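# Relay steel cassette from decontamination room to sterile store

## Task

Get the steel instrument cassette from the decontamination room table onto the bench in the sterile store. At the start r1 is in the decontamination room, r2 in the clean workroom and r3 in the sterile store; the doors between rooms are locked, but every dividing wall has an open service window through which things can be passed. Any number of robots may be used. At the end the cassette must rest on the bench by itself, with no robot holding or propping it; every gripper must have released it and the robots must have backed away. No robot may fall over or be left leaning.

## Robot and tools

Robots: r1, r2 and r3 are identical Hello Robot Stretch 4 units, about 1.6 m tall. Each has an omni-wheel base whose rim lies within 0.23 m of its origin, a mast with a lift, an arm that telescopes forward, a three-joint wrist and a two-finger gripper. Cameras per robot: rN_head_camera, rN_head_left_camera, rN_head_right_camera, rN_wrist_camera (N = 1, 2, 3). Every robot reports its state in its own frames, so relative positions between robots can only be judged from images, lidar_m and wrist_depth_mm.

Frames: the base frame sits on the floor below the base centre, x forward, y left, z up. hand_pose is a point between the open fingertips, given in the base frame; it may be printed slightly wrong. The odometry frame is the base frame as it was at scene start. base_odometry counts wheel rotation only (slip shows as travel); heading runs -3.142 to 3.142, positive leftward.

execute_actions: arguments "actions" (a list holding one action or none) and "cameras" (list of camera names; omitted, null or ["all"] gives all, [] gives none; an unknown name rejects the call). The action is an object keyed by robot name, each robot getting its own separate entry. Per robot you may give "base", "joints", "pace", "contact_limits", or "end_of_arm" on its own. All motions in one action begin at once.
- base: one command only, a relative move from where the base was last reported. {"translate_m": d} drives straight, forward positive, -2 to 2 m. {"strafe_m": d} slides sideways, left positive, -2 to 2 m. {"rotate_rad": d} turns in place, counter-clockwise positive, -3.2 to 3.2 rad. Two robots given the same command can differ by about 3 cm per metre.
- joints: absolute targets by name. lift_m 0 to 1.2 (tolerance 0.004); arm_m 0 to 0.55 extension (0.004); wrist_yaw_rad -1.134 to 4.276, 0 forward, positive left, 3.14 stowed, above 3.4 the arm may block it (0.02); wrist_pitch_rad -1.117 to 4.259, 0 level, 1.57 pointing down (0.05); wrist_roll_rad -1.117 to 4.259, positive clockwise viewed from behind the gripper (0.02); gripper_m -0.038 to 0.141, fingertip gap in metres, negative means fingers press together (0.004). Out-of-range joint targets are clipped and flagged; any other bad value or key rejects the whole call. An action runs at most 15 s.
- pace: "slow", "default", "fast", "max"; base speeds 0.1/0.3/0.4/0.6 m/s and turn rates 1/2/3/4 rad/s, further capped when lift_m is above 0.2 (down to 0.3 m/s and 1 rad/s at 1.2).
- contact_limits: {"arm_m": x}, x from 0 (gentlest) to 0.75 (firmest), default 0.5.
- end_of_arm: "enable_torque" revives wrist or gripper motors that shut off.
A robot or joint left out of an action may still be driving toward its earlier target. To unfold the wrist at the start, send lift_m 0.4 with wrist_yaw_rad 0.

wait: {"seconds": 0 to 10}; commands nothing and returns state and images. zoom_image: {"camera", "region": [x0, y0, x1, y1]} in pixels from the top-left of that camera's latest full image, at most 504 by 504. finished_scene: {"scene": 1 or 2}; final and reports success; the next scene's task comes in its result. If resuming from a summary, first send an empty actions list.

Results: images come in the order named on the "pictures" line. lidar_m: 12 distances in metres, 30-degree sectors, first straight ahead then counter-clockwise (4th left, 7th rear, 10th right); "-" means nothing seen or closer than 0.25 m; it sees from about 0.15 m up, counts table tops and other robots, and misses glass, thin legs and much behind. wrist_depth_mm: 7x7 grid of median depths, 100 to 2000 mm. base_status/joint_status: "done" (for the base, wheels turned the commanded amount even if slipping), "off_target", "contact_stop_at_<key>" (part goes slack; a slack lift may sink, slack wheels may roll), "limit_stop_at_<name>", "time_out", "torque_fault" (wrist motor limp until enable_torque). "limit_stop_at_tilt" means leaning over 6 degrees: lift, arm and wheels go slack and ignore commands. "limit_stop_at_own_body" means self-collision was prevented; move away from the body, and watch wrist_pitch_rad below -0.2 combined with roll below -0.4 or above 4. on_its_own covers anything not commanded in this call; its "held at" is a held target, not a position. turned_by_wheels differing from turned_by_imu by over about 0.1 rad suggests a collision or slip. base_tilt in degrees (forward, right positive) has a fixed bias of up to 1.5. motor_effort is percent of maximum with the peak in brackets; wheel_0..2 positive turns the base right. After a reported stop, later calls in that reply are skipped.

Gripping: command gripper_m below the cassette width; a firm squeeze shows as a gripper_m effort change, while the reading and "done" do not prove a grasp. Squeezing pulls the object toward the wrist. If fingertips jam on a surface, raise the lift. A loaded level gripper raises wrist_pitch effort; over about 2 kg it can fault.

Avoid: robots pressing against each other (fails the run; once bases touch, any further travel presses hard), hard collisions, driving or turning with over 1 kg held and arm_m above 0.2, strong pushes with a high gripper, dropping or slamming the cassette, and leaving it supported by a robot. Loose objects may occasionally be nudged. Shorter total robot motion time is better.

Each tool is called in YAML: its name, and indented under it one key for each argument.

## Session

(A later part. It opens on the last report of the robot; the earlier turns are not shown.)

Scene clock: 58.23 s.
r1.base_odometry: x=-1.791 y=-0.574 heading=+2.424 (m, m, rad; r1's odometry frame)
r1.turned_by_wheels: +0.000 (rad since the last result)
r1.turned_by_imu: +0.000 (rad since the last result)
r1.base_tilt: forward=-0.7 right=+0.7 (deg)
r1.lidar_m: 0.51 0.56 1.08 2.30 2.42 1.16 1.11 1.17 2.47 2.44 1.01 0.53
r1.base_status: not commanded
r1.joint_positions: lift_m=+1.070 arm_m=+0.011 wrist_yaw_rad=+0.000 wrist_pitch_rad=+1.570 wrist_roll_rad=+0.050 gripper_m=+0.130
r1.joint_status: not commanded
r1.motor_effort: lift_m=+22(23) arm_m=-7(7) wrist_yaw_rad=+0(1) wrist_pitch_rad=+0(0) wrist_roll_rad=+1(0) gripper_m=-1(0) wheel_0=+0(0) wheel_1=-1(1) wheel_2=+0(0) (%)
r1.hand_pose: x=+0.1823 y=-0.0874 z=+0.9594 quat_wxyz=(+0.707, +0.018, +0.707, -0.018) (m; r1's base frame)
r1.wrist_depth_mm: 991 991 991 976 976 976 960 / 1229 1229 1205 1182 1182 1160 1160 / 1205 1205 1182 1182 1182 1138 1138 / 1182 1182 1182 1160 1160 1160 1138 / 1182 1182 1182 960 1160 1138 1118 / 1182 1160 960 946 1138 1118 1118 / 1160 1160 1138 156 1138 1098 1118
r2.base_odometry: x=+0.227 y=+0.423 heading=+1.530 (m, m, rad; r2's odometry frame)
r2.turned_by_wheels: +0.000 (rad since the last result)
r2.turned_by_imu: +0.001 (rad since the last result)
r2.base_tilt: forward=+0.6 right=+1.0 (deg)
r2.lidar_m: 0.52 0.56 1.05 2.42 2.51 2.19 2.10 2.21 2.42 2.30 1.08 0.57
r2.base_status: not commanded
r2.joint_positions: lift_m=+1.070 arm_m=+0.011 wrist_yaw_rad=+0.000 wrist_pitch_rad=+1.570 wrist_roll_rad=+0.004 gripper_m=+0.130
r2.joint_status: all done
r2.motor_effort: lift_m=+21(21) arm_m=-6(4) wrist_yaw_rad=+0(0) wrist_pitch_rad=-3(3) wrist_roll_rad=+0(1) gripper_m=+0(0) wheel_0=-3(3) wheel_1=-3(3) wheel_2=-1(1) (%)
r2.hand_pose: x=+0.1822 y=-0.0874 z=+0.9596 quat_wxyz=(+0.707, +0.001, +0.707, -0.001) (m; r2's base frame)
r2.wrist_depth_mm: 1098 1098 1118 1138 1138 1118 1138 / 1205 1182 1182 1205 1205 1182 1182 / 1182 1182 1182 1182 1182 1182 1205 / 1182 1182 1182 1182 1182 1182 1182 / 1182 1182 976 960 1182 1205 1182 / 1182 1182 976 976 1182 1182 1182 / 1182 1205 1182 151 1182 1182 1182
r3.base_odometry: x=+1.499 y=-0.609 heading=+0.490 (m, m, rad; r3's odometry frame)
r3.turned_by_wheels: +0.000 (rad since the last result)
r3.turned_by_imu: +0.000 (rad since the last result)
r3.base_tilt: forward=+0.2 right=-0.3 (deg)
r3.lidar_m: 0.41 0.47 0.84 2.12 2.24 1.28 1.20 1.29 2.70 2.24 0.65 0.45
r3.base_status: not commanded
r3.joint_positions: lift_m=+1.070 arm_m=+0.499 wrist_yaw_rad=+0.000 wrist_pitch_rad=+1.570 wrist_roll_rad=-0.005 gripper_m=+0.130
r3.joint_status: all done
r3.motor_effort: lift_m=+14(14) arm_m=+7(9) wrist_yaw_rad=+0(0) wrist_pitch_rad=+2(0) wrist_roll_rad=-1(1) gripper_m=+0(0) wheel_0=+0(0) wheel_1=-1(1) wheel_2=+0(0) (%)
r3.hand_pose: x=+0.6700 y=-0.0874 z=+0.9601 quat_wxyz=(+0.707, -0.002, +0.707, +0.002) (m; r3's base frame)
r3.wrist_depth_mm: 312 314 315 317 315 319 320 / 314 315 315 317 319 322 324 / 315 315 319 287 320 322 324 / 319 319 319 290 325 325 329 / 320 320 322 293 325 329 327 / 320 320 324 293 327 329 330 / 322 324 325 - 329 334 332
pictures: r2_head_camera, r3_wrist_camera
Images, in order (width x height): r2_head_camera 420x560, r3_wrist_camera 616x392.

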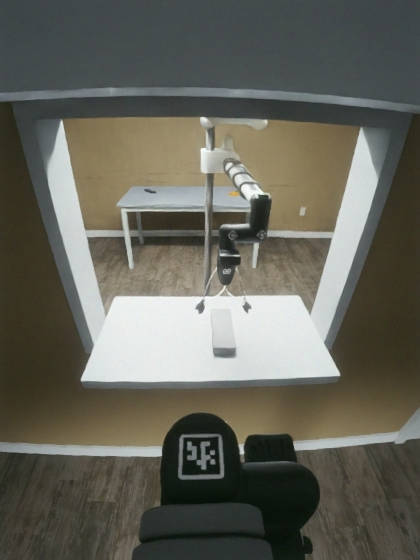

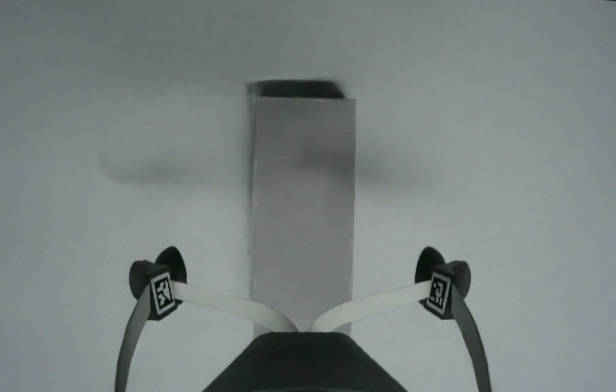

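execute_actions:
  actions:
    - {"r3":{"joints":{"arm_m":0.517,"lift_m":0.999,"gripper_m":0.095}}}
  cameras: []

execute_actions:
  actions:
    - {"r3":{"joints":{"gripper_m":0.02}}}
  cameras: ["r3_wrist_camera"]

Scene clock: 60.00 s.
r1.base_odometry: x=-1.791 y=-0.574 heading=+2.424 (m, m, rad; r1's odometry frame)
r1.turned_by_wheels: +0.000 (rad since the last result)
r1.turned_by_imu: +0.000 (rad since the last result)
r1.base_tilt: forward=-0.7 right=+0.9 (deg)
r1.lidar_m: 0.51 0.55 1.07 2.30 2.42 1.16 1.10 1.18 2.48 2.44 1.02 0.51
r1.base_status: not commanded
r1.joint_positions: lift_m=+1.070 arm_m=+0.011 wrist_yaw_rad=+0.000 wrist_pitch_rad=+1.570 wrist_roll_rad=+0.050 gripper_m=+0.130
r1.joint_status: not commanded
r1.motor_effort: lift_m=+23(23) arm_m=-7(7) wrist_yaw_rad=+0(1) wrist_pitch_rad=+0(1) wrist_roll_rad=+1(0) gripper_m=-2(1) wheel_0=+0(0) wheel_1=-1(1) wheel_2=+0(0) (%)
r1.hand_pose: x=+0.1823 y=-0.0874 z=+0.9594 quat_wxyz=(+0.707, +0.018, +0.707, -0.018) (m; r1's base frame)
r1.wrist_depth_mm: 991 991 991 976 960 960 960 / 1229 1182 1182 1205 1182 1160 1160 / 1205 1205 1205 1182 1182 1138 1160 / 1205 1182 1182 1182 1160 1160 1138 / 1205 1182 1182 946 1138 1160 1118 / 1160 1182 946 931 1138 1118 1118 / 1182 1138 1160 156 1138 1118 1118
r2.base_odometry: x=+0.227 y=+0.423 heading=+1.530 (m, m, rad; r2's odometry frame)
r2.turned_by_wheels: +0.000 (rad since the last result)
r2.turned_by_imu: +0.001 (rad since the last result)
r2.base_tilt: forward=+0.6 right=+1.1 (deg)
r2.lidar_m: 0.52 0.56 1.06 2.41 2.52 2.21 2.10 2.20 2.42 2.32 1.06 0.57
r2.base_status: not commanded
r2.joint_positions: lift_m=+1.070 arm_m=+0.011 wrist_yaw_rad=+0.000 wrist_pitch_rad=+1.570 wrist_roll_rad=+0.004 gripper_m=+0.130
r2.joint_status: not commanded
r2.motor_effort: lift_m=+22(22) arm_m=-7(7) wrist_yaw_rad=-1(1) wrist_pitch_rad=-2(3) wrist_roll_rad=+0(0) gripper_m=+1(1) wheel_0=-3(3) wheel_1=-3(3) wheel_2=-1(1) (%)
r2.hand_pose: x=+0.1822 y=-0.0874 z=+0.9596 quat_wxyz=(+0.707, +0.001, +0.707, -0.001) (m; r2's base frame)
r2.wrist_depth_mm: 1098 1118 1118 1138 1138 1138 1160 / 1182 1205 1205 1205 1205 1205 1205 / 1182 1182 1182 1205 1205 1205 1205 / 1182 1182 1182 1205 1182 1182 1182 / 1182 1205 976 960 1182 1182 1182 / 1182 1182 976 976 1182 1182 1182 / 1182 1182 1182 151 1205 1182 1182
r3.base_odometry: x=+1.499 y=-0.609 heading=+0.490 (m, m, rad; r3's odometry frame)
r3.turned_by_wheels: +0.000 (rad since the last result)
r3.turned_by_imu: +0.000 (rad since the last result)
r3.base_tilt: forward=+0.1 right=-0.4 (deg)
r3.lidar_m: 0.44 0.46 0.85 2.13 2.23 1.26 1.19 1.30 2.67 2.21 0.63 0.47
r3.base_status: not commanded
r3.joint_positions: lift_m=+0.999 arm_m=+0.516 wrist_yaw_rad=+0.000 wrist_pitch_rad=+1.570 wrist_roll_rad=-0.005 gripper_m=+0.095
r3.joint_status: all done
r3.motor_effort: lift_m=+13(14) arm_m=+7(8) wrist_yaw_rad=+0(0) wrist_pitch_rad=+2(2) wrist_roll_rad=-3(1) gripper_m=+0(2) wheel_0=+0(0) wheel_1=-1(1) wheel_2=+0(0) (%)
r3.hand_pose: x=+0.6869 y=-0.0874 z=+0.8891 quat_wxyz=(+0.707, -0.002, +0.707, +0.002) (m; r3's base frame)
r3.wrist_depth_mm: 243 243 246 245 248 248 250 / 244 245 247 247 250 250 251 / 245 246 247 217 250 252 252 / 247 248 248 218 252 253 254 / 249 250 249 220 224 254 255 / 250 251 220 220 220 256 257 / 251 253 253 - 257 258 260
pictures: none
No camera images: the call's "cameras" was empty. Leave "cameras" out to get every camera's image.

Scene clock: 61.57 s.
r1.base_odometry: x=-1.791 y=-0.574 heading=+2.424 (m, m, rad; r1's odometry frame)
r1.turned_by_wheels: +0.000 (rad since the last result)
r1.turned_by_imu: +0.000 (rad since the last result)
r1.base_tilt: forward=-0.6 right=+0.9 (deg)
r1.lidar_m: 0.51 0.56 1.11 2.30 2.42 1.14 1.10 1.17 2.52 2.45 1.01 0.55
r1.base_status: not commanded
r1.joint_positions: lift_m=+1.070 arm_m=+0.011 wrist_yaw_rad=+0.000 wrist_pitch_rad=+1.570 wrist_roll_rad=+0.050 gripper_m=+0.130
r1.joint_status: not commanded
r1.motor_effort: lift_m=+23(23) arm_m=-7(7) wrist_yaw_rad=+1(1) wrist_pitch_rad=+1(0) wrist_roll_rad=+0(1) gripper_m=+0(2) wheel_0=+0(0) wheel_1=-1(1) wheel_2=+0(0) (%)
r1.hand_pose: x=+0.1823 y=-0.0874 z=+0.9594 quat_wxyz=(+0.707, +0.018, +0.707, -0.018) (m; r1's base frame)
r1.wrist_depth_mm: 1008 976 991 976 976 960 960 / 1229 1205 1182 1205 1182 1160 1160 / 1229 1205 1205 1182 1160 1160 1138 / 1182 1182 1182 1182 1160 1160 1138 / 1182 1182 1160 931 1138 1118 1138 / 1182 1160 931 946 1118 1098 1098 / 1160 1160 1138 156 1160 1118 1098
r2.base_odometry: x=+0.227 y=+0.423 heading=+1.530 (m, m, rad; r2's odometry frame)
r2.turned_by_wheels: +0.000 (rad since the last result)
r2.turned_by_imu: +0.001 (rad since the last result)
r2.base_tilt: forward=+0.7 right=+1.0 (deg)
r2.lidar_m: 0.52 0.56 1.05 2.40 2.52 2.20 2.08 2.22 2.42 2.32 1.04 0.55
r2.base_status: not commanded
r2.joint_positions: lift_m=+1.070 arm_m=+0.011 wrist_yaw_rad=+0.000 wrist_pitch_rad=+1.570 wrist_roll_rad=+0.004 gripper_m=+0.130
r2.joint_status: not commanded
r2.motor_effort: lift_m=+22(22) arm_m=-6(6) wrist_yaw_rad=-1(1) wrist_pitch_rad=-4(3) wrist_roll_rad=+0(1) gripper_m=+1(0) wheel_0=-3(3) wheel_1=-3(3) wheel_2=-1(1) (%)
r2.hand_pose: x=+0.1822 y=-0.0874 z=+0.9596 quat_wxyz=(+0.707, +0.001, +0.707, -0.001) (m; r2's base frame)
r2.wrist_depth_mm: 1098 1098 1118 1138 1138 1138 1118 / 1205 1205 1205 1205 1205 1205 1205 / 1182 1205 1205 1205 1205 1205 1205 / 1182 1182 1205 1182 1182 1205 1205 / 1205 1182 991 960 1182 1205 1205 / 1182 1205 976 976 1182 1205 1182 / 1182 1182 1182 152 1182 1182 1205
r3.base_odometry: x=+1.499 y=-0.609 heading=+0.490 (m, m, rad; r3's odometry frame)
r3.turned_by_wheels: +0.000 (rad since the last result)
r3.turned_by_imu: +0.000 (rad since the last result)
r3.base_tilt: forward=+0.2 right=-0.4 (deg)
r3.lidar_m: 0.43 0.47 0.87 2.11 2.24 1.28 1.21 1.32 2.70 2.24 0.62 0.49
r3.base_status: not commanded
r3.joint_positions: lift_m=+0.999 arm_m=+0.516 wrist_yaw_rad=+0.000 wrist_pitch_rad=+1.570 wrist_roll_rad=-0.005 gripper_m=+0.021
r3.joint_status: all done
r3.motor_effort: lift_m=+15(15) arm_m=+7(7) wrist_yaw_rad=+0(0) wrist_pitch_rad=+2(2) wrist_roll_rad=-2(3) gripper_m=-22(20) wheel_0=+0(0) wheel_1=-1(1) wheel_2=+0(0) (%)
r3.hand_pose: x=+0.6869 y=-0.0874 z=+0.8890 quat_wxyz=(+0.707, -0.002, +0.707, +0.002) (m; r3's base frame)
r3.wrist_depth_mm: 242 243 244 245 247 247 248 / 243 245 246 247 248 249 250 / 244 246 246 202 249 250 252 / 246 248 248 203 250 252 254 / 248 248 204 204 252 255 254 / 249 177 204 206 187 255 256 / 250 251 252 - 255 257 258
pictures: r3_wrist_camera
Images, in order (width x height): r3_wrist_camera 616x392.

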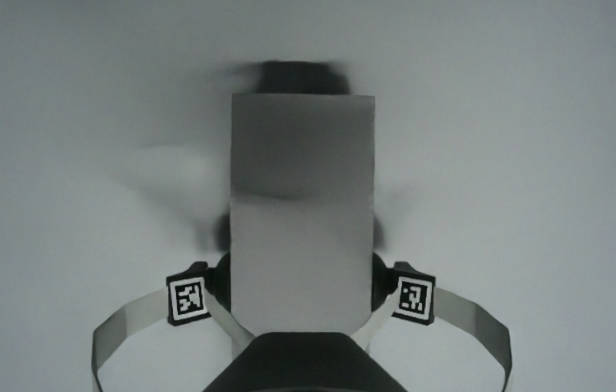

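execute_actions:
  actions:
    - {"r3":{"base":{"translate_m":-0.82},"joints":{"lift_m":1.03,"arm_m":0.2},"pace":"fast"}}
  cameras: []

execute_actions:
  actions:
    - {"r3":{"base":{"rotate_rad":-2.8},"joints":{"arm_m":0.47,"lift_m":0.99}}}
  cameras: ["r3_wrist_camera","r3_head_camera"]

Scene clock: 66.07 s.
r1.base_odometry: x=-1.791 y=-0.574 heading=+2.424 (m, m, rad; r1's odometry frame)
r1.turned_by_wheels: +0.000 (rad since the last result)
r1.turned_by_imu: +0.001 (rad since the last result)
r1.base_tilt: forward=-0.8 right=+0.9 (deg)
r1.lidar_m: 0.51 0.56 1.09 2.30 2.42 1.14 1.10 1.16 2.49 2.44 1.00 0.54
r1.base_status: not commanded
r1.joint_positions: lift_m=+1.070 arm_m=+0.011 wrist_yaw_rad=+0.000 wrist_pitch_rad=+1.570 wrist_roll_rad=+0.050 gripper_m=+0.130
r1.joint_status: not commanded
r1.motor_effort: lift_m=+23(22) arm_m=-7(7) wrist_yaw_rad=+1(1) wrist_pitch_rad=+0(0) wrist_roll_rad=+0(1) gripper_m=+1(0) wheel_0=+0(0) wheel_1=-1(1) wheel_2=+0(0) (%)
r1.hand_pose: x=+0.1823 y=-0.0874 z=+0.9594 quat_wxyz=(+0.707, +0.018, +0.707, -0.018) (m; r1's base frame)
r1.wrist_depth_mm: 1008 991 976 976 976 960 960 / 1205 1229 1205 1205 1182 1182 1160 / 1205 1205 1160 1182 1182 1182 1160 / 1182 1205 1182 1160 1160 1138 1138 / 1205 1205 1160 946 1138 1138 1138 / 1160 1160 946 946 1138 1118 1118 / 1182 1182 1138 156 1118 1118 1118
r2.base_odometry: x=+0.227 y=+0.423 heading=+1.530 (m, m, rad; r2's odometry frame)
r2.turned_by_wheels: +0.000 (rad since the last result)
r2.turned_by_imu: +0.002 (rad since the last result)
r2.base_tilt: forward=+0.6 right=+1.0 (deg)
r2.lidar_m: 0.52 0.55 1.04 2.42 2.52 2.20 2.10 2.19 2.42 2.32 1.03 0.54
r2.base_status: not commanded
r2.joint_positions: lift_m=+1.070 arm_m=+0.011 wrist_yaw_rad=+0.000 wrist_pitch_rad=+1.570 wrist_roll_rad=+0.004 gripper_m=+0.130
r2.joint_status: not commanded
r2.motor_effort: lift_m=+21(22) arm_m=-7(7) wrist_yaw_rad=+0(1) wrist_pitch_rad=-1(3) wrist_roll_rad=+0(1) gripper_m=+1(0) wheel_0=-3(3) wheel_1=-3(3) wheel_2=+0(1) (%)
r2.hand_pose: x=+0.1822 y=-0.0874 z=+0.9596 quat_wxyz=(+0.707, +0.001, +0.707, -0.001) (m; r2's base frame)
r2.wrist_depth_mm: 1078 1098 1138 1118 1138 1118 1118 / 1182 1205 1205 1205 1205 1205 1205 / 1205 1182 1205 1205 1182 1205 1205 / 1205 1182 1182 1205 1205 1182 1205 / 1182 1182 976 976 1182 1182 1205 / 1182 1182 960 960 1182 1182 1182 / 1182 1182 1182 152 1182 1182 1182
r3.base_odometry: x=+0.775 y=-0.995 heading=+0.490 (m, m, rad; r3's odometry frame)
r3.turned_by_wheels: +0.000 (rad since the last result)
r3.turned_by_imu: +0.002 (rad since the last result)
r3.base_tilt: forward=+0.2 right=-0.4 (deg)
r3.lidar_m: 0.25 1.48 2.04 2.12 0.54 0.41 0.37 0.46 0.62 2.56 1.99 0.26
r3.base_status: done
r3.joint_positions: lift_m=+1.030 arm_m=+0.201 wrist_yaw_rad=+0.000 wrist_pitch_rad=+1.570 wrist_roll_rad=-0.005 gripper_m=+0.021
r3.joint_status: all done
r3.motor_effort: lift_m=+23(23) arm_m=-7(6) wrist_yaw_rad=+1(1) wrist_pitch_rad=+1(5) wrist_roll_rad=-5(2) gripper_m=-24(23) wheel_0=-1(6) wheel_1=+0(5) wheel_2=+0(11) (%)
r3.hand_pose: x=+0.3723 y=-0.0874 z=+0.9193 quat_wxyz=(+0.707, -0.002, +0.707, +0.002) (m; r3's base frame)
r3.wrist_depth_mm: 1118 1118 1138 1160 1160 1160 1138 / 1138 1118 1138 1160 1160 1160 1138 / 1138 1138 1160 202 1138 1160 1182 / 1138 1138 1182 203 1182 1182 1182 / 1138 1138 204 204 1160 1182 1182 / 1182 177 204 206 187 1205 1205 / 1182 1160 960 - 1160 1182 1205
pictures: none
No camera images: the call's "cameras" was empty. Leave "cameras" out to get every camera's image.

Scene clock: 69.20 s.
r1.base_odometry: x=-1.791 y=-0.574 heading=+2.424 (m, m, rad; r1's odometry frame)
r1.turned_by_wheels: +0.000 (rad since the last result)
r1.turned_by_imu: +0.001 (rad since the last result)
r1.base_tilt: forward=-0.8 right=+0.8 (deg)
r1.lidar_m: 0.53 0.56 1.08 2.30 2.42 1.15 1.10 1.17 2.52 2.45 1.00 0.55
r1.base_status: not commanded
r1.joint_positions: lift_m=+1.070 arm_m=+0.011 wrist_yaw_rad=+0.000 wrist_pitch_rad=+1.570 wrist_roll_rad=+0.050 gripper_m=+0.130
r1.joint_status: not commanded
r1.motor_effort: lift_m=+23(23) arm_m=-7(7) wrist_yaw_rad=-2(1) wrist_pitch_rad=+1(1) wrist_roll_rad=+0(0) gripper_m=+3(0) wheel_0=+0(0) wheel_1=+0(1) wheel_2=+0(0) (%)
r1.hand_pose: x=+0.1823 y=-0.0874 z=+0.9594 quat_wxyz=(+0.707, +0.018, +0.707, -0.018) (m; r1's base frame)
r1.wrist_depth_mm: 991 976 976 976 960 960 960 / 1205 1182 1182 1160 1182 1160 1160 / 1205 1205 1182 1182 1160 1160 1160 / 1205 1205 1182 1182 1205 1160 1138 / 1182 1160 1160 960 1160 1138 1118 / 1160 1160 960 946 1138 1138 1138 / 1160 1160 1138 156 1138 1098 1118
r2.base_odometry: x=+0.227 y=+0.423 heading=+1.530 (m, m, rad; r2's odometry frame)
r2.turned_by_wheels: +0.000 (rad since the last result)
r2.turned_by_imu: +0.001 (rad since the last result)
r2.base_tilt: forward=+0.6 right=+1.0 (deg)
r2.lidar_m: 0.51 0.57 1.05 2.42 2.52 2.19 2.09 2.19 2.43 2.31 1.04 0.58
r2.base_status: not commanded
r2.joint_positions: lift_m=+1.070 arm_m=+0.011 wrist_yaw_rad=+0.000 wrist_pitch_rad=+1.570 wrist_roll_rad=+0.004 gripper_m=+0.130
r2.joint_status: not commanded
r2.motor_effort: lift_m=+22(21) arm_m=-7(7) wrist_yaw_rad=-1(1) wrist_pitch_rad=-2(2) wrist_roll_rad=+0(0) gripper_m=+0(0) wheel_0=-3(3) wheel_1=-3(3) wheel_2=-1(1) (%)
r2.hand_pose: x=+0.1822 y=-0.0874 z=+0.9596 quat_wxyz=(+0.707, +0.001, +0.707, -0.001) (m; r2's base frame)
r2.wrist_depth_mm: 1098 1078 1118 1138 1138 1138 1138 / 1182 1182 1205 1205 1205 1182 1205 / 1182 1205 1205 1205 1205 1182 1205 / 1205 1182 1205 1182 1182 1182 1205 / 1182 1182 991 991 1182 1182 1182 / 1205 1182 960 960 1182 1205 1182 / 1182 1182 1182 151 1182 1205 1160
r3.base_odometry: x=+0.775 y=-0.995 heading=-2.310 (m, m, rad; r3's odometry frame)
r3.turned_by_wheels: -2.800 (rad since the last result)
r3.turned_by_imu: -2.766 (rad since the last result)
r3.base_tilt: forward=+0.2 right=-0.3 (deg)
r3.lidar_m: 0.40 0.50 1.00 2.43 1.57 1.23 1.28 1.72 2.17 2.20 0.44 0.39
r3.base_status: done
r3.joint_positions: lift_m=+0.990 arm_m=+0.469 wrist_yaw_rad=+0.000 wrist_pitch_rad=+1.570 wrist_roll_rad=-0.005 gripper_m=+0.021
r3.joint_status: all done
r3.motor_effort: lift_m=+16(20) arm_m=+6(8) wrist_yaw_rad=+0(2) wrist_pitch_rad=+2(5) wrist_roll_rad=-4(0) gripper_m=-22(23) wheel_0=+1(7) wheel_1=+1(6) wheel_2=-2(9) (%)
r3.hand_pose: x=+0.6402 y=-0.0874 z=+0.8799 quat_wxyz=(+0.707, -0.002, +0.707, +0.002) (m; r3's base frame)
r3.wrist_depth_mm: 330 334 336 336 338 340 342 / 334 336 336 338 345 343 345 / 338 336 336 202 342 345 345 / 338 342 340 203 345 347 349 / 342 342 204 204 347 349 351 / 343 177 204 205 186 353 353 / 343 347 345 - 351 351 357
pictures: r3_head_camera, r3_wrist_camera
Images, in order (width x height): r3_head_camera 420x560, r3_wrist_camera 616x392.

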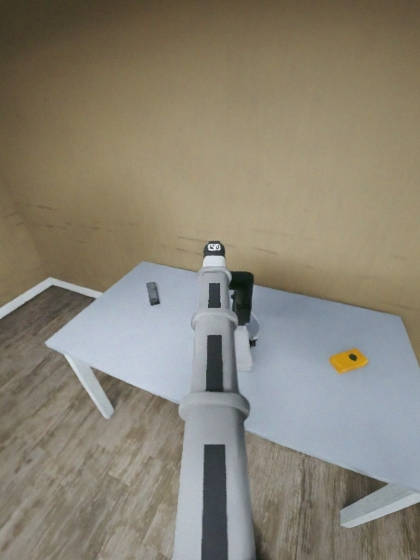

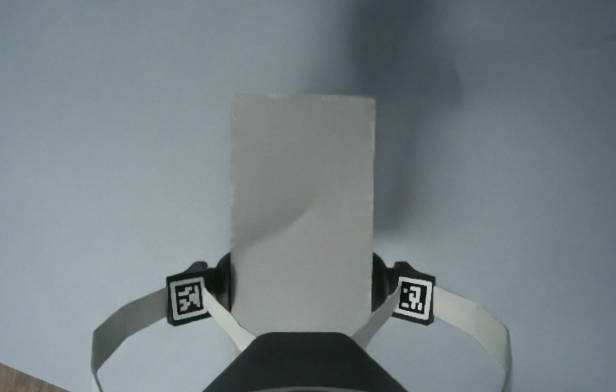

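execute_actions:
  actions:
    - {"r3":{"joints":{"lift_m":0.897,"arm_m":0.52}}}
  cameras: []

execute_actions:
  actions:
    - {"r3":{"joints":{"gripper_m":0.095}}}
  cameras: []

execute_actions:
  actions:
    - {"r3":{"base":{"translate_m":-0.3},"joints":{"lift_m":0.98,"arm_m":0.02,"gripper_m":0.13},"pace":"fast"}}
  cameras: ["r3_head_camera"]

Scene clock: 71.13 s.
r1.base_odometry: x=-1.791 y=-0.574 heading=+2.424 (m, m, rad; r1's odometry frame)
r1.turned_by_wheels: +0.000 (rad since the last result)
r1.turned_by_imu: +0.000 (rad since the last result)
r1.base_tilt: forward=-0.6 right=+0.8 (deg)
r1.lidar_m: 0.52 0.57 1.07 2.30 2.43 1.15 1.11 1.14 2.52 2.43 1.03 0.54
r1.base_status: not commanded
r1.joint_positions: lift_m=+1.070 arm_m=+0.011 wrist_yaw_rad=+0.000 wrist_pitch_rad=+1.570 wrist_roll_rad=+0.050 gripper_m=+0.130
r1.joint_status: not commanded
r1.motor_effort: lift_m=+22(23) arm_m=-7(7) wrist_yaw_rad=+0(0) wrist_pitch_rad=+0(0) wrist_roll_rad=+0(0) gripper_m=-5(0) wheel_0=+0(0) wheel_1=-1(1) wheel_2=+0(0) (%)
r1.hand_pose: x=+0.1823 y=-0.0874 z=+0.9594 quat_wxyz=(+0.707, +0.018, +0.707, -0.018) (m; r1's base frame)
r1.wrist_depth_mm: 991 976 976 976 960 960 946 / 1205 1229 1205 1182 1182 1182 1182 / 1205 1205 1182 1160 1160 1160 1138 / 1182 1160 1182 1160 1160 1160 1138 / 1205 1182 1160 976 1160 1138 1118 / 1182 1182 960 946 1138 1138 1098 / 1160 1160 1138 156 1138 1118 1118
r2.base_odometry: x=+0.227 y=+0.423 heading=+1.530 (m, m, rad; r2's odometry frame)
r2.turned_by_wheels: +0.000 (rad since the last result)
r2.turned_by_imu: +0.001 (rad since the last result)
r2.base_tilt: forward=+0.6 right=+1.0 (deg)
r2.lidar_m: 0.51 0.56 1.07 2.41 2.52 2.18 2.10 2.18 2.44 2.32 1.05 0.57
r2.base_status: not commanded
r2.joint_positions: lift_m=+1.070 arm_m=+0.011 wrist_yaw_rad=+0.000 wrist_pitch_rad=+1.570 wrist_roll_rad=+0.004 gripper_m=+0.130
r2.joint_status: not commanded
r2.motor_effort: lift_m=+22(22) arm_m=-7(6) wrist_yaw_rad=-1(1) wrist_pitch_rad=-3(3) wrist_roll_rad=+0(0) gripper_m=+0(1) wheel_0=-3(4) wheel_1=-3(3) wheel_2=-1(1) (%)
r2.hand_pose: x=+0.1822 y=-0.0874 z=+0.9596 quat_wxyz=(+0.707, +0.001, +0.707, -0.001) (m; r2's base frame)
r2.wrist_depth_mm: 1098 1078 1118 1138 1138 1138 1138 / 1182 1182 1205 1182 1182 1205 1182 / 1205 1182 1182 1205 1182 1205 1205 / 1182 1182 1182 1182 1182 1182 1182 / 1205 1182 991 976 1182 1182 1205 / 1182 1182 976 976 1182 1182 1182 / 1160 1182 1182 151 1160 1182 1205
r3.base_odometry: x=+0.775 y=-0.995 heading=-2.310 (m, m, rad; r3's odometry frame)
r3.turned_by_wheels: +0.000 (rad since the last result)
r3.turned_by_imu: +0.000 (rad since the last result)
r3.base_tilt: forward=+0.2 right=-0.4 (deg)
r3.lidar_m: 0.40 0.50 0.97 2.46 1.56 1.26 1.26 1.74 2.16 2.19 0.45 0.39
r3.base_status: not commanded
r3.joint_positions: lift_m=+0.897 arm_m=+0.519 wrist_yaw_rad=+0.000 wrist_pitch_rad=+1.570 wrist_roll_rad=-0.005 gripper_m=+0.021
r3.joint_status: all done
r3.motor_effort: lift_m=+15(17) arm_m=+7(10) wrist_yaw_rad=+0(0) wrist_pitch_rad=+3(1) wrist_roll_rad=-3(0) gripper_m=-23(22) wheel_0=+0(1) wheel_1=+1(1) wheel_2=-1(1) (%)
r3.hand_pose: x=+0.6899 y=-0.0874 z=+0.7870 quat_wxyz=(+0.707, -0.002, +0.707, +0.002) (m; r3's base frame)
r3.wrist_depth_mm: 242 242 243 244 248 248 248 / 244 245 246 246 248 249 250 / 244 245 245 202 250 251 252 / 245 247 247 204 251 253 253 / 247 248 204 204 252 253 254 / 249 177 204 205 187 255 257 / 250 252 253 - 255 257 258
pictures: none
No camera images: the call's "cameras" was empty. Leave "cameras" out to get every camera's image.

Scene clock: 72.70 s.
r1.base_odometry: x=-1.791 y=-0.574 heading=+2.424 (m, m, rad; r1's odometry frame)
r1.turned_by_wheels: +0.000 (rad since the last result)
r1.turned_by_imu: +0.000 (rad since the last result)
r1.base_tilt: forward=-0.5 right=+0.7 (deg)
r1.lidar_m: 0.50 0.55 1.07 2.29 2.43 1.14 1.11 1.17 2.51 2.43 1.03 0.54
r1.base_status: not commanded
r1.joint_positions: lift_m=+1.070 arm_m=+0.011 wrist_yaw_rad=+0.000 wrist_pitch_rad=+1.570 wrist_roll_rad=+0.050 gripper_m=+0.130
r1.joint_status: not commanded
r1.motor_effort: lift_m=+22(23) arm_m=-7(7) wrist_yaw_rad=+1(1) wrist_pitch_rad=+0(1) wrist_roll_rad=+1(1) gripper_m=-2(1) wheel_0=+0(0) wheel_1=-1(1) wheel_2=+0(0) (%)
r1.hand_pose: x=+0.1823 y=-0.0874 z=+0.9594 quat_wxyz=(+0.707, +0.018, +0.707, -0.018) (m; r1's base frame)
r1.wrist_depth_mm: 976 976 976 960 960 946 960 / 1205 1205 1205 1182 1182 1182 1160 / 1205 1205 1205 1182 1182 1160 1138 / 1205 1182 1182 1160 1160 1138 1160 / 1182 1160 1182 946 1160 1138 1138 / 1182 1160 931 946 1118 1118 1138 / 1160 1160 1118 156 1118 1118 1118
r2.base_odometry: x=+0.227 y=+0.423 heading=+1.530 (m, m, rad; r2's odometry frame)
r2.turned_by_wheels: +0.000 (rad since the last result)
r2.turned_by_imu: +0.001 (rad since the last result)
r2.base_tilt: forward=+0.6 right=+1.0 (deg)
r2.lidar_m: 0.51 0.56 1.06 2.42 2.53 2.20 2.10 2.21 2.43 2.31 1.07 0.56
r2.base_status: not commanded
r2.joint_positions: lift_m=+1.070 arm_m=+0.011 wrist_yaw_rad=+0.000 wrist_pitch_rad=+1.570 wrist_roll_rad=+0.004 gripper_m=+0.130
r2.joint_status: not commanded
r2.motor_effort: lift_m=+22(22) arm_m=-7(7) wrist_yaw_rad=-1(1) wrist_pitch_rad=-1(3) wrist_roll_rad=+1(0) gripper_m=+0(2) wheel_0=-4(3) wheel_1=-3(3) wheel_2=+0(0) (%)
r2.hand_pose: x=+0.1822 y=-0.0874 z=+0.9596 quat_wxyz=(+0.707, +0.001, +0.707, -0.001) (m; r2's base frame)
r2.wrist_depth_mm: 1098 1078 1118 1138 1138 1138 1138 / 1205 1205 1182 1205 1205 1205 1205 / 1205 1205 1182 1182 1205 1182 1205 / 1205 1182 1182 1205 1182 1182 1205 / 1205 1182 976 960 1205 1205 1182 / 1182 1182 960 960 1205 1205 1182 / 1205 1182 1182 151 1182 1182 1182
r3.base_odometry: x=+0.775 y=-0.995 heading=-2.310 (m, m, rad; r3's odometry frame)
r3.turned_by_wheels: +0.000 (rad since the last result)
r3.turned_by_imu: +0.000 (rad since the last result)
r3.base_tilt: forward=+0.1 right=-0.4 (deg)
r3.lidar_m: 0.39 0.48 1.00 2.44 1.54 1.25 1.25 1.73 2.14 2.19 0.43 0.39
r3.base_status: not commanded
r3.joint_positions: lift_m=+0.897 arm_m=+0.519 wrist_yaw_rad=+0.000 wrist_pitch_rad=+1.570 wrist_roll_rad=-0.005 gripper_m=+0.095
r3.joint_status: all done
r3.motor_effort: lift_m=+15(15) arm_m=+7(7) wrist_yaw_rad=+0(0) wrist_pitch_rad=+1(0) wrist_roll_rad=-2(1) gripper_m=-1(21) wheel_0=+1(1) wheel_1=+0(1) wheel_2=-2(2) (%)
r3.hand_pose: x=+0.6898 y=-0.0874 z=+0.7870 quat_wxyz=(+0.707, -0.002, +0.707, +0.002) (m; r3's base frame)
r3.wrist_depth_mm: 242 244 245 246 248 249 249 / 243 244 246 247 249 250 252 / 247 247 246 216 250 250 252 / 247 248 249 219 252 252 254 / 248 249 249 220 253 255 256 / 249 251 219 220 220 255 256 / 250 252 252 - 256 258 259
pictures: none
No camera images: the call's "cameras" was empty. Leave "cameras" out to get every camera's image.

Scene clock: 74.90 s.
r1.base_odometry: x=-1.791 y=-0.574 heading=+2.424 (m, m, rad; r1's odometry frame)
r1.turned_by_wheels: +0.000 (rad since the last result)
r1.turned_by_imu: +0.000 (rad since the last result)
r1.base_tilt: forward=-0.8 right=+0.9 (deg)
r1.lidar_m: 0.51 0.56 1.11 2.29 2.44 1.14 1.10 1.15 2.53 2.44 1.01 0.54
r1.base_status: not commanded
r1.joint_positions: lift_m=+1.070 arm_m=+0.011 wrist_yaw_rad=+0.000 wrist_pitch_rad=+1.570 wrist_roll_rad=+0.050 gripper_m=+0.130
r1.joint_status: not commanded
r1.motor_effort: lift_m=+23(22) arm_m=-7(7) wrist_yaw_rad=+1(2) wrist_pitch_rad=+0(1) wrist_roll_rad=+1(1) gripper_m=-1(1) wheel_0=+0(0) wheel_1=-1(1) wheel_2=+0(0) (%)
r1.hand_pose: x=+0.1823 y=-0.0874 z=+0.9594 quat_wxyz=(+0.707, +0.018, +0.707, -0.018) (m; r1's base frame)
r1.wrist_depth_mm: 991 991 976 960 976 946 960 / 1205 1229 1182 1182 1182 1182 1138 / 1229 1205 1160 1182 1182 1160 1118 / 1205 1182 1182 1160 1160 1160 1160 / 1182 1160 1160 946 1138 1160 1118 / 1182 1160 960 946 1138 1138 1138 / 1160 1160 1160 156 1118 1118 1118
r2.base_odometry: x=+0.227 y=+0.423 heading=+1.530 (m, m, rad; r2's odometry frame)
r2.turned_by_wheels: +0.000 (rad since the last result)
r2.turned_by_imu: +0.001 (rad since the last result)
r2.base_tilt: forward=+0.6 right=+1.0 (deg)
r2.lidar_m: 0.53 0.56 1.07 2.42 2.49 2.18 2.09 2.21 2.42 2.31 1.07 0.55
r2.base_status: not commanded
r2.joint_positions: lift_m=+1.070 arm_m=+0.011 wrist_yaw_rad=+0.000 wrist_pitch_rad=+1.570 wrist_roll_rad=+0.004 gripper_m=+0.130
r2.joint_status: not commanded
r2.motor_effort: lift_m=+22(22) arm_m=-7(6) wrist_yaw_rad=-1(1) wrist_pitch_rad=-3(3) wrist_roll_rad=+1(0) gripper_m=+0(0) wheel_0=-3(3) wheel_1=-3(3) wheel_2=-1(0) (%)
r2.hand_pose: x=+0.1822 y=-0.0874 z=+0.9596 quat_wxyz=(+0.707, +0.001, +0.707, -0.001) (m; r2's base frame)
r2.wrist_depth_mm: 1098 1098 1118 1138 1138 1138 1138 / 1182 1205 1205 1205 1182 1182 1182 / 1182 1182 1205 1182 1205 1182 1182 / 1182 1205 1182 1182 1205 1182 1182 / 1205 1205 991 976 1182 1182 1182 / 1182 1182 976 976 1182 1182 1182 / 1182 1182 1182 151 1182 1182 1182
r3.base_odometry: x=+0.977 y=-0.773 heading=-2.311 (m, m, rad; r3's odometry frame)
r3.turned_by_wheels: +0.000 (rad since the last result)
r3.turned_by_imu: +0.001 (rad since the last result)
r3.base_tilt: forward=+0.1 right=-0.4 (deg)
r3.lidar_m: 0.66 0.84 2.66 1.97 1.07 0.97 0.98 1.40 2.07 2.09 0.76 0.66
r3.base_status: done
r3.joint_positions: lift_m=+0.980 arm_m=+0.021 wrist_yaw_rad=+0.000 wrist_pitch_rad=+1.570 wrist_roll_rad=-0.005 gripper_m=+0.130
r3.joint_status: all done
r3.motor_effort: lift_m=+22(22) arm_m=-7(8) wrist_yaw_rad=+1(1) wrist_pitch_rad=+0(1) wrist_roll_rad=-2(1) gripper_m=+0(2) wheel_0=-1(4) wheel_1=-1(5) wheel_2=-2(10) (%)
r3.hand_pose: x=+0.1922 y=-0.0874 z=+0.8694 quat_wxyz=(+0.707, -0.002, +0.707, +0.002) (m; r3's base frame)
r3.wrist_depth_mm: 1078 1078 1098 1078 1098 1098 820 / 1078 1078 1098 1118 1098 1118 1118 / 1098 1060 1118 1118 1118 1098 1118 / 1098 1118 1118 1098 1118 1098 1118 / 1078 1098 904 878 1118 1118 1138 / 1118 1118 904 904 1138 1138 1138 / 1118 1118 1118 - 1138 1138 1138
pictures: r3_head_camera
Images, in order (width x height): r3_head_camera 420x560.

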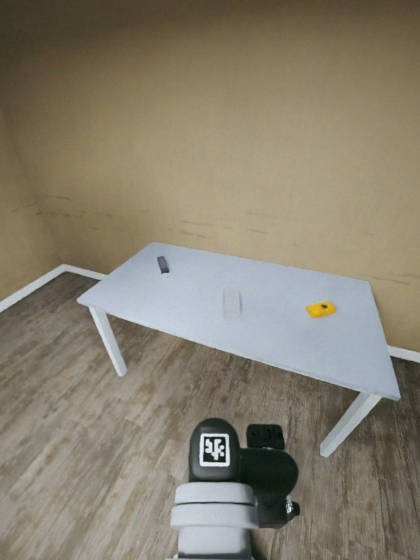

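finished_scene:
  scene: 2

The scene is finished: the task was done.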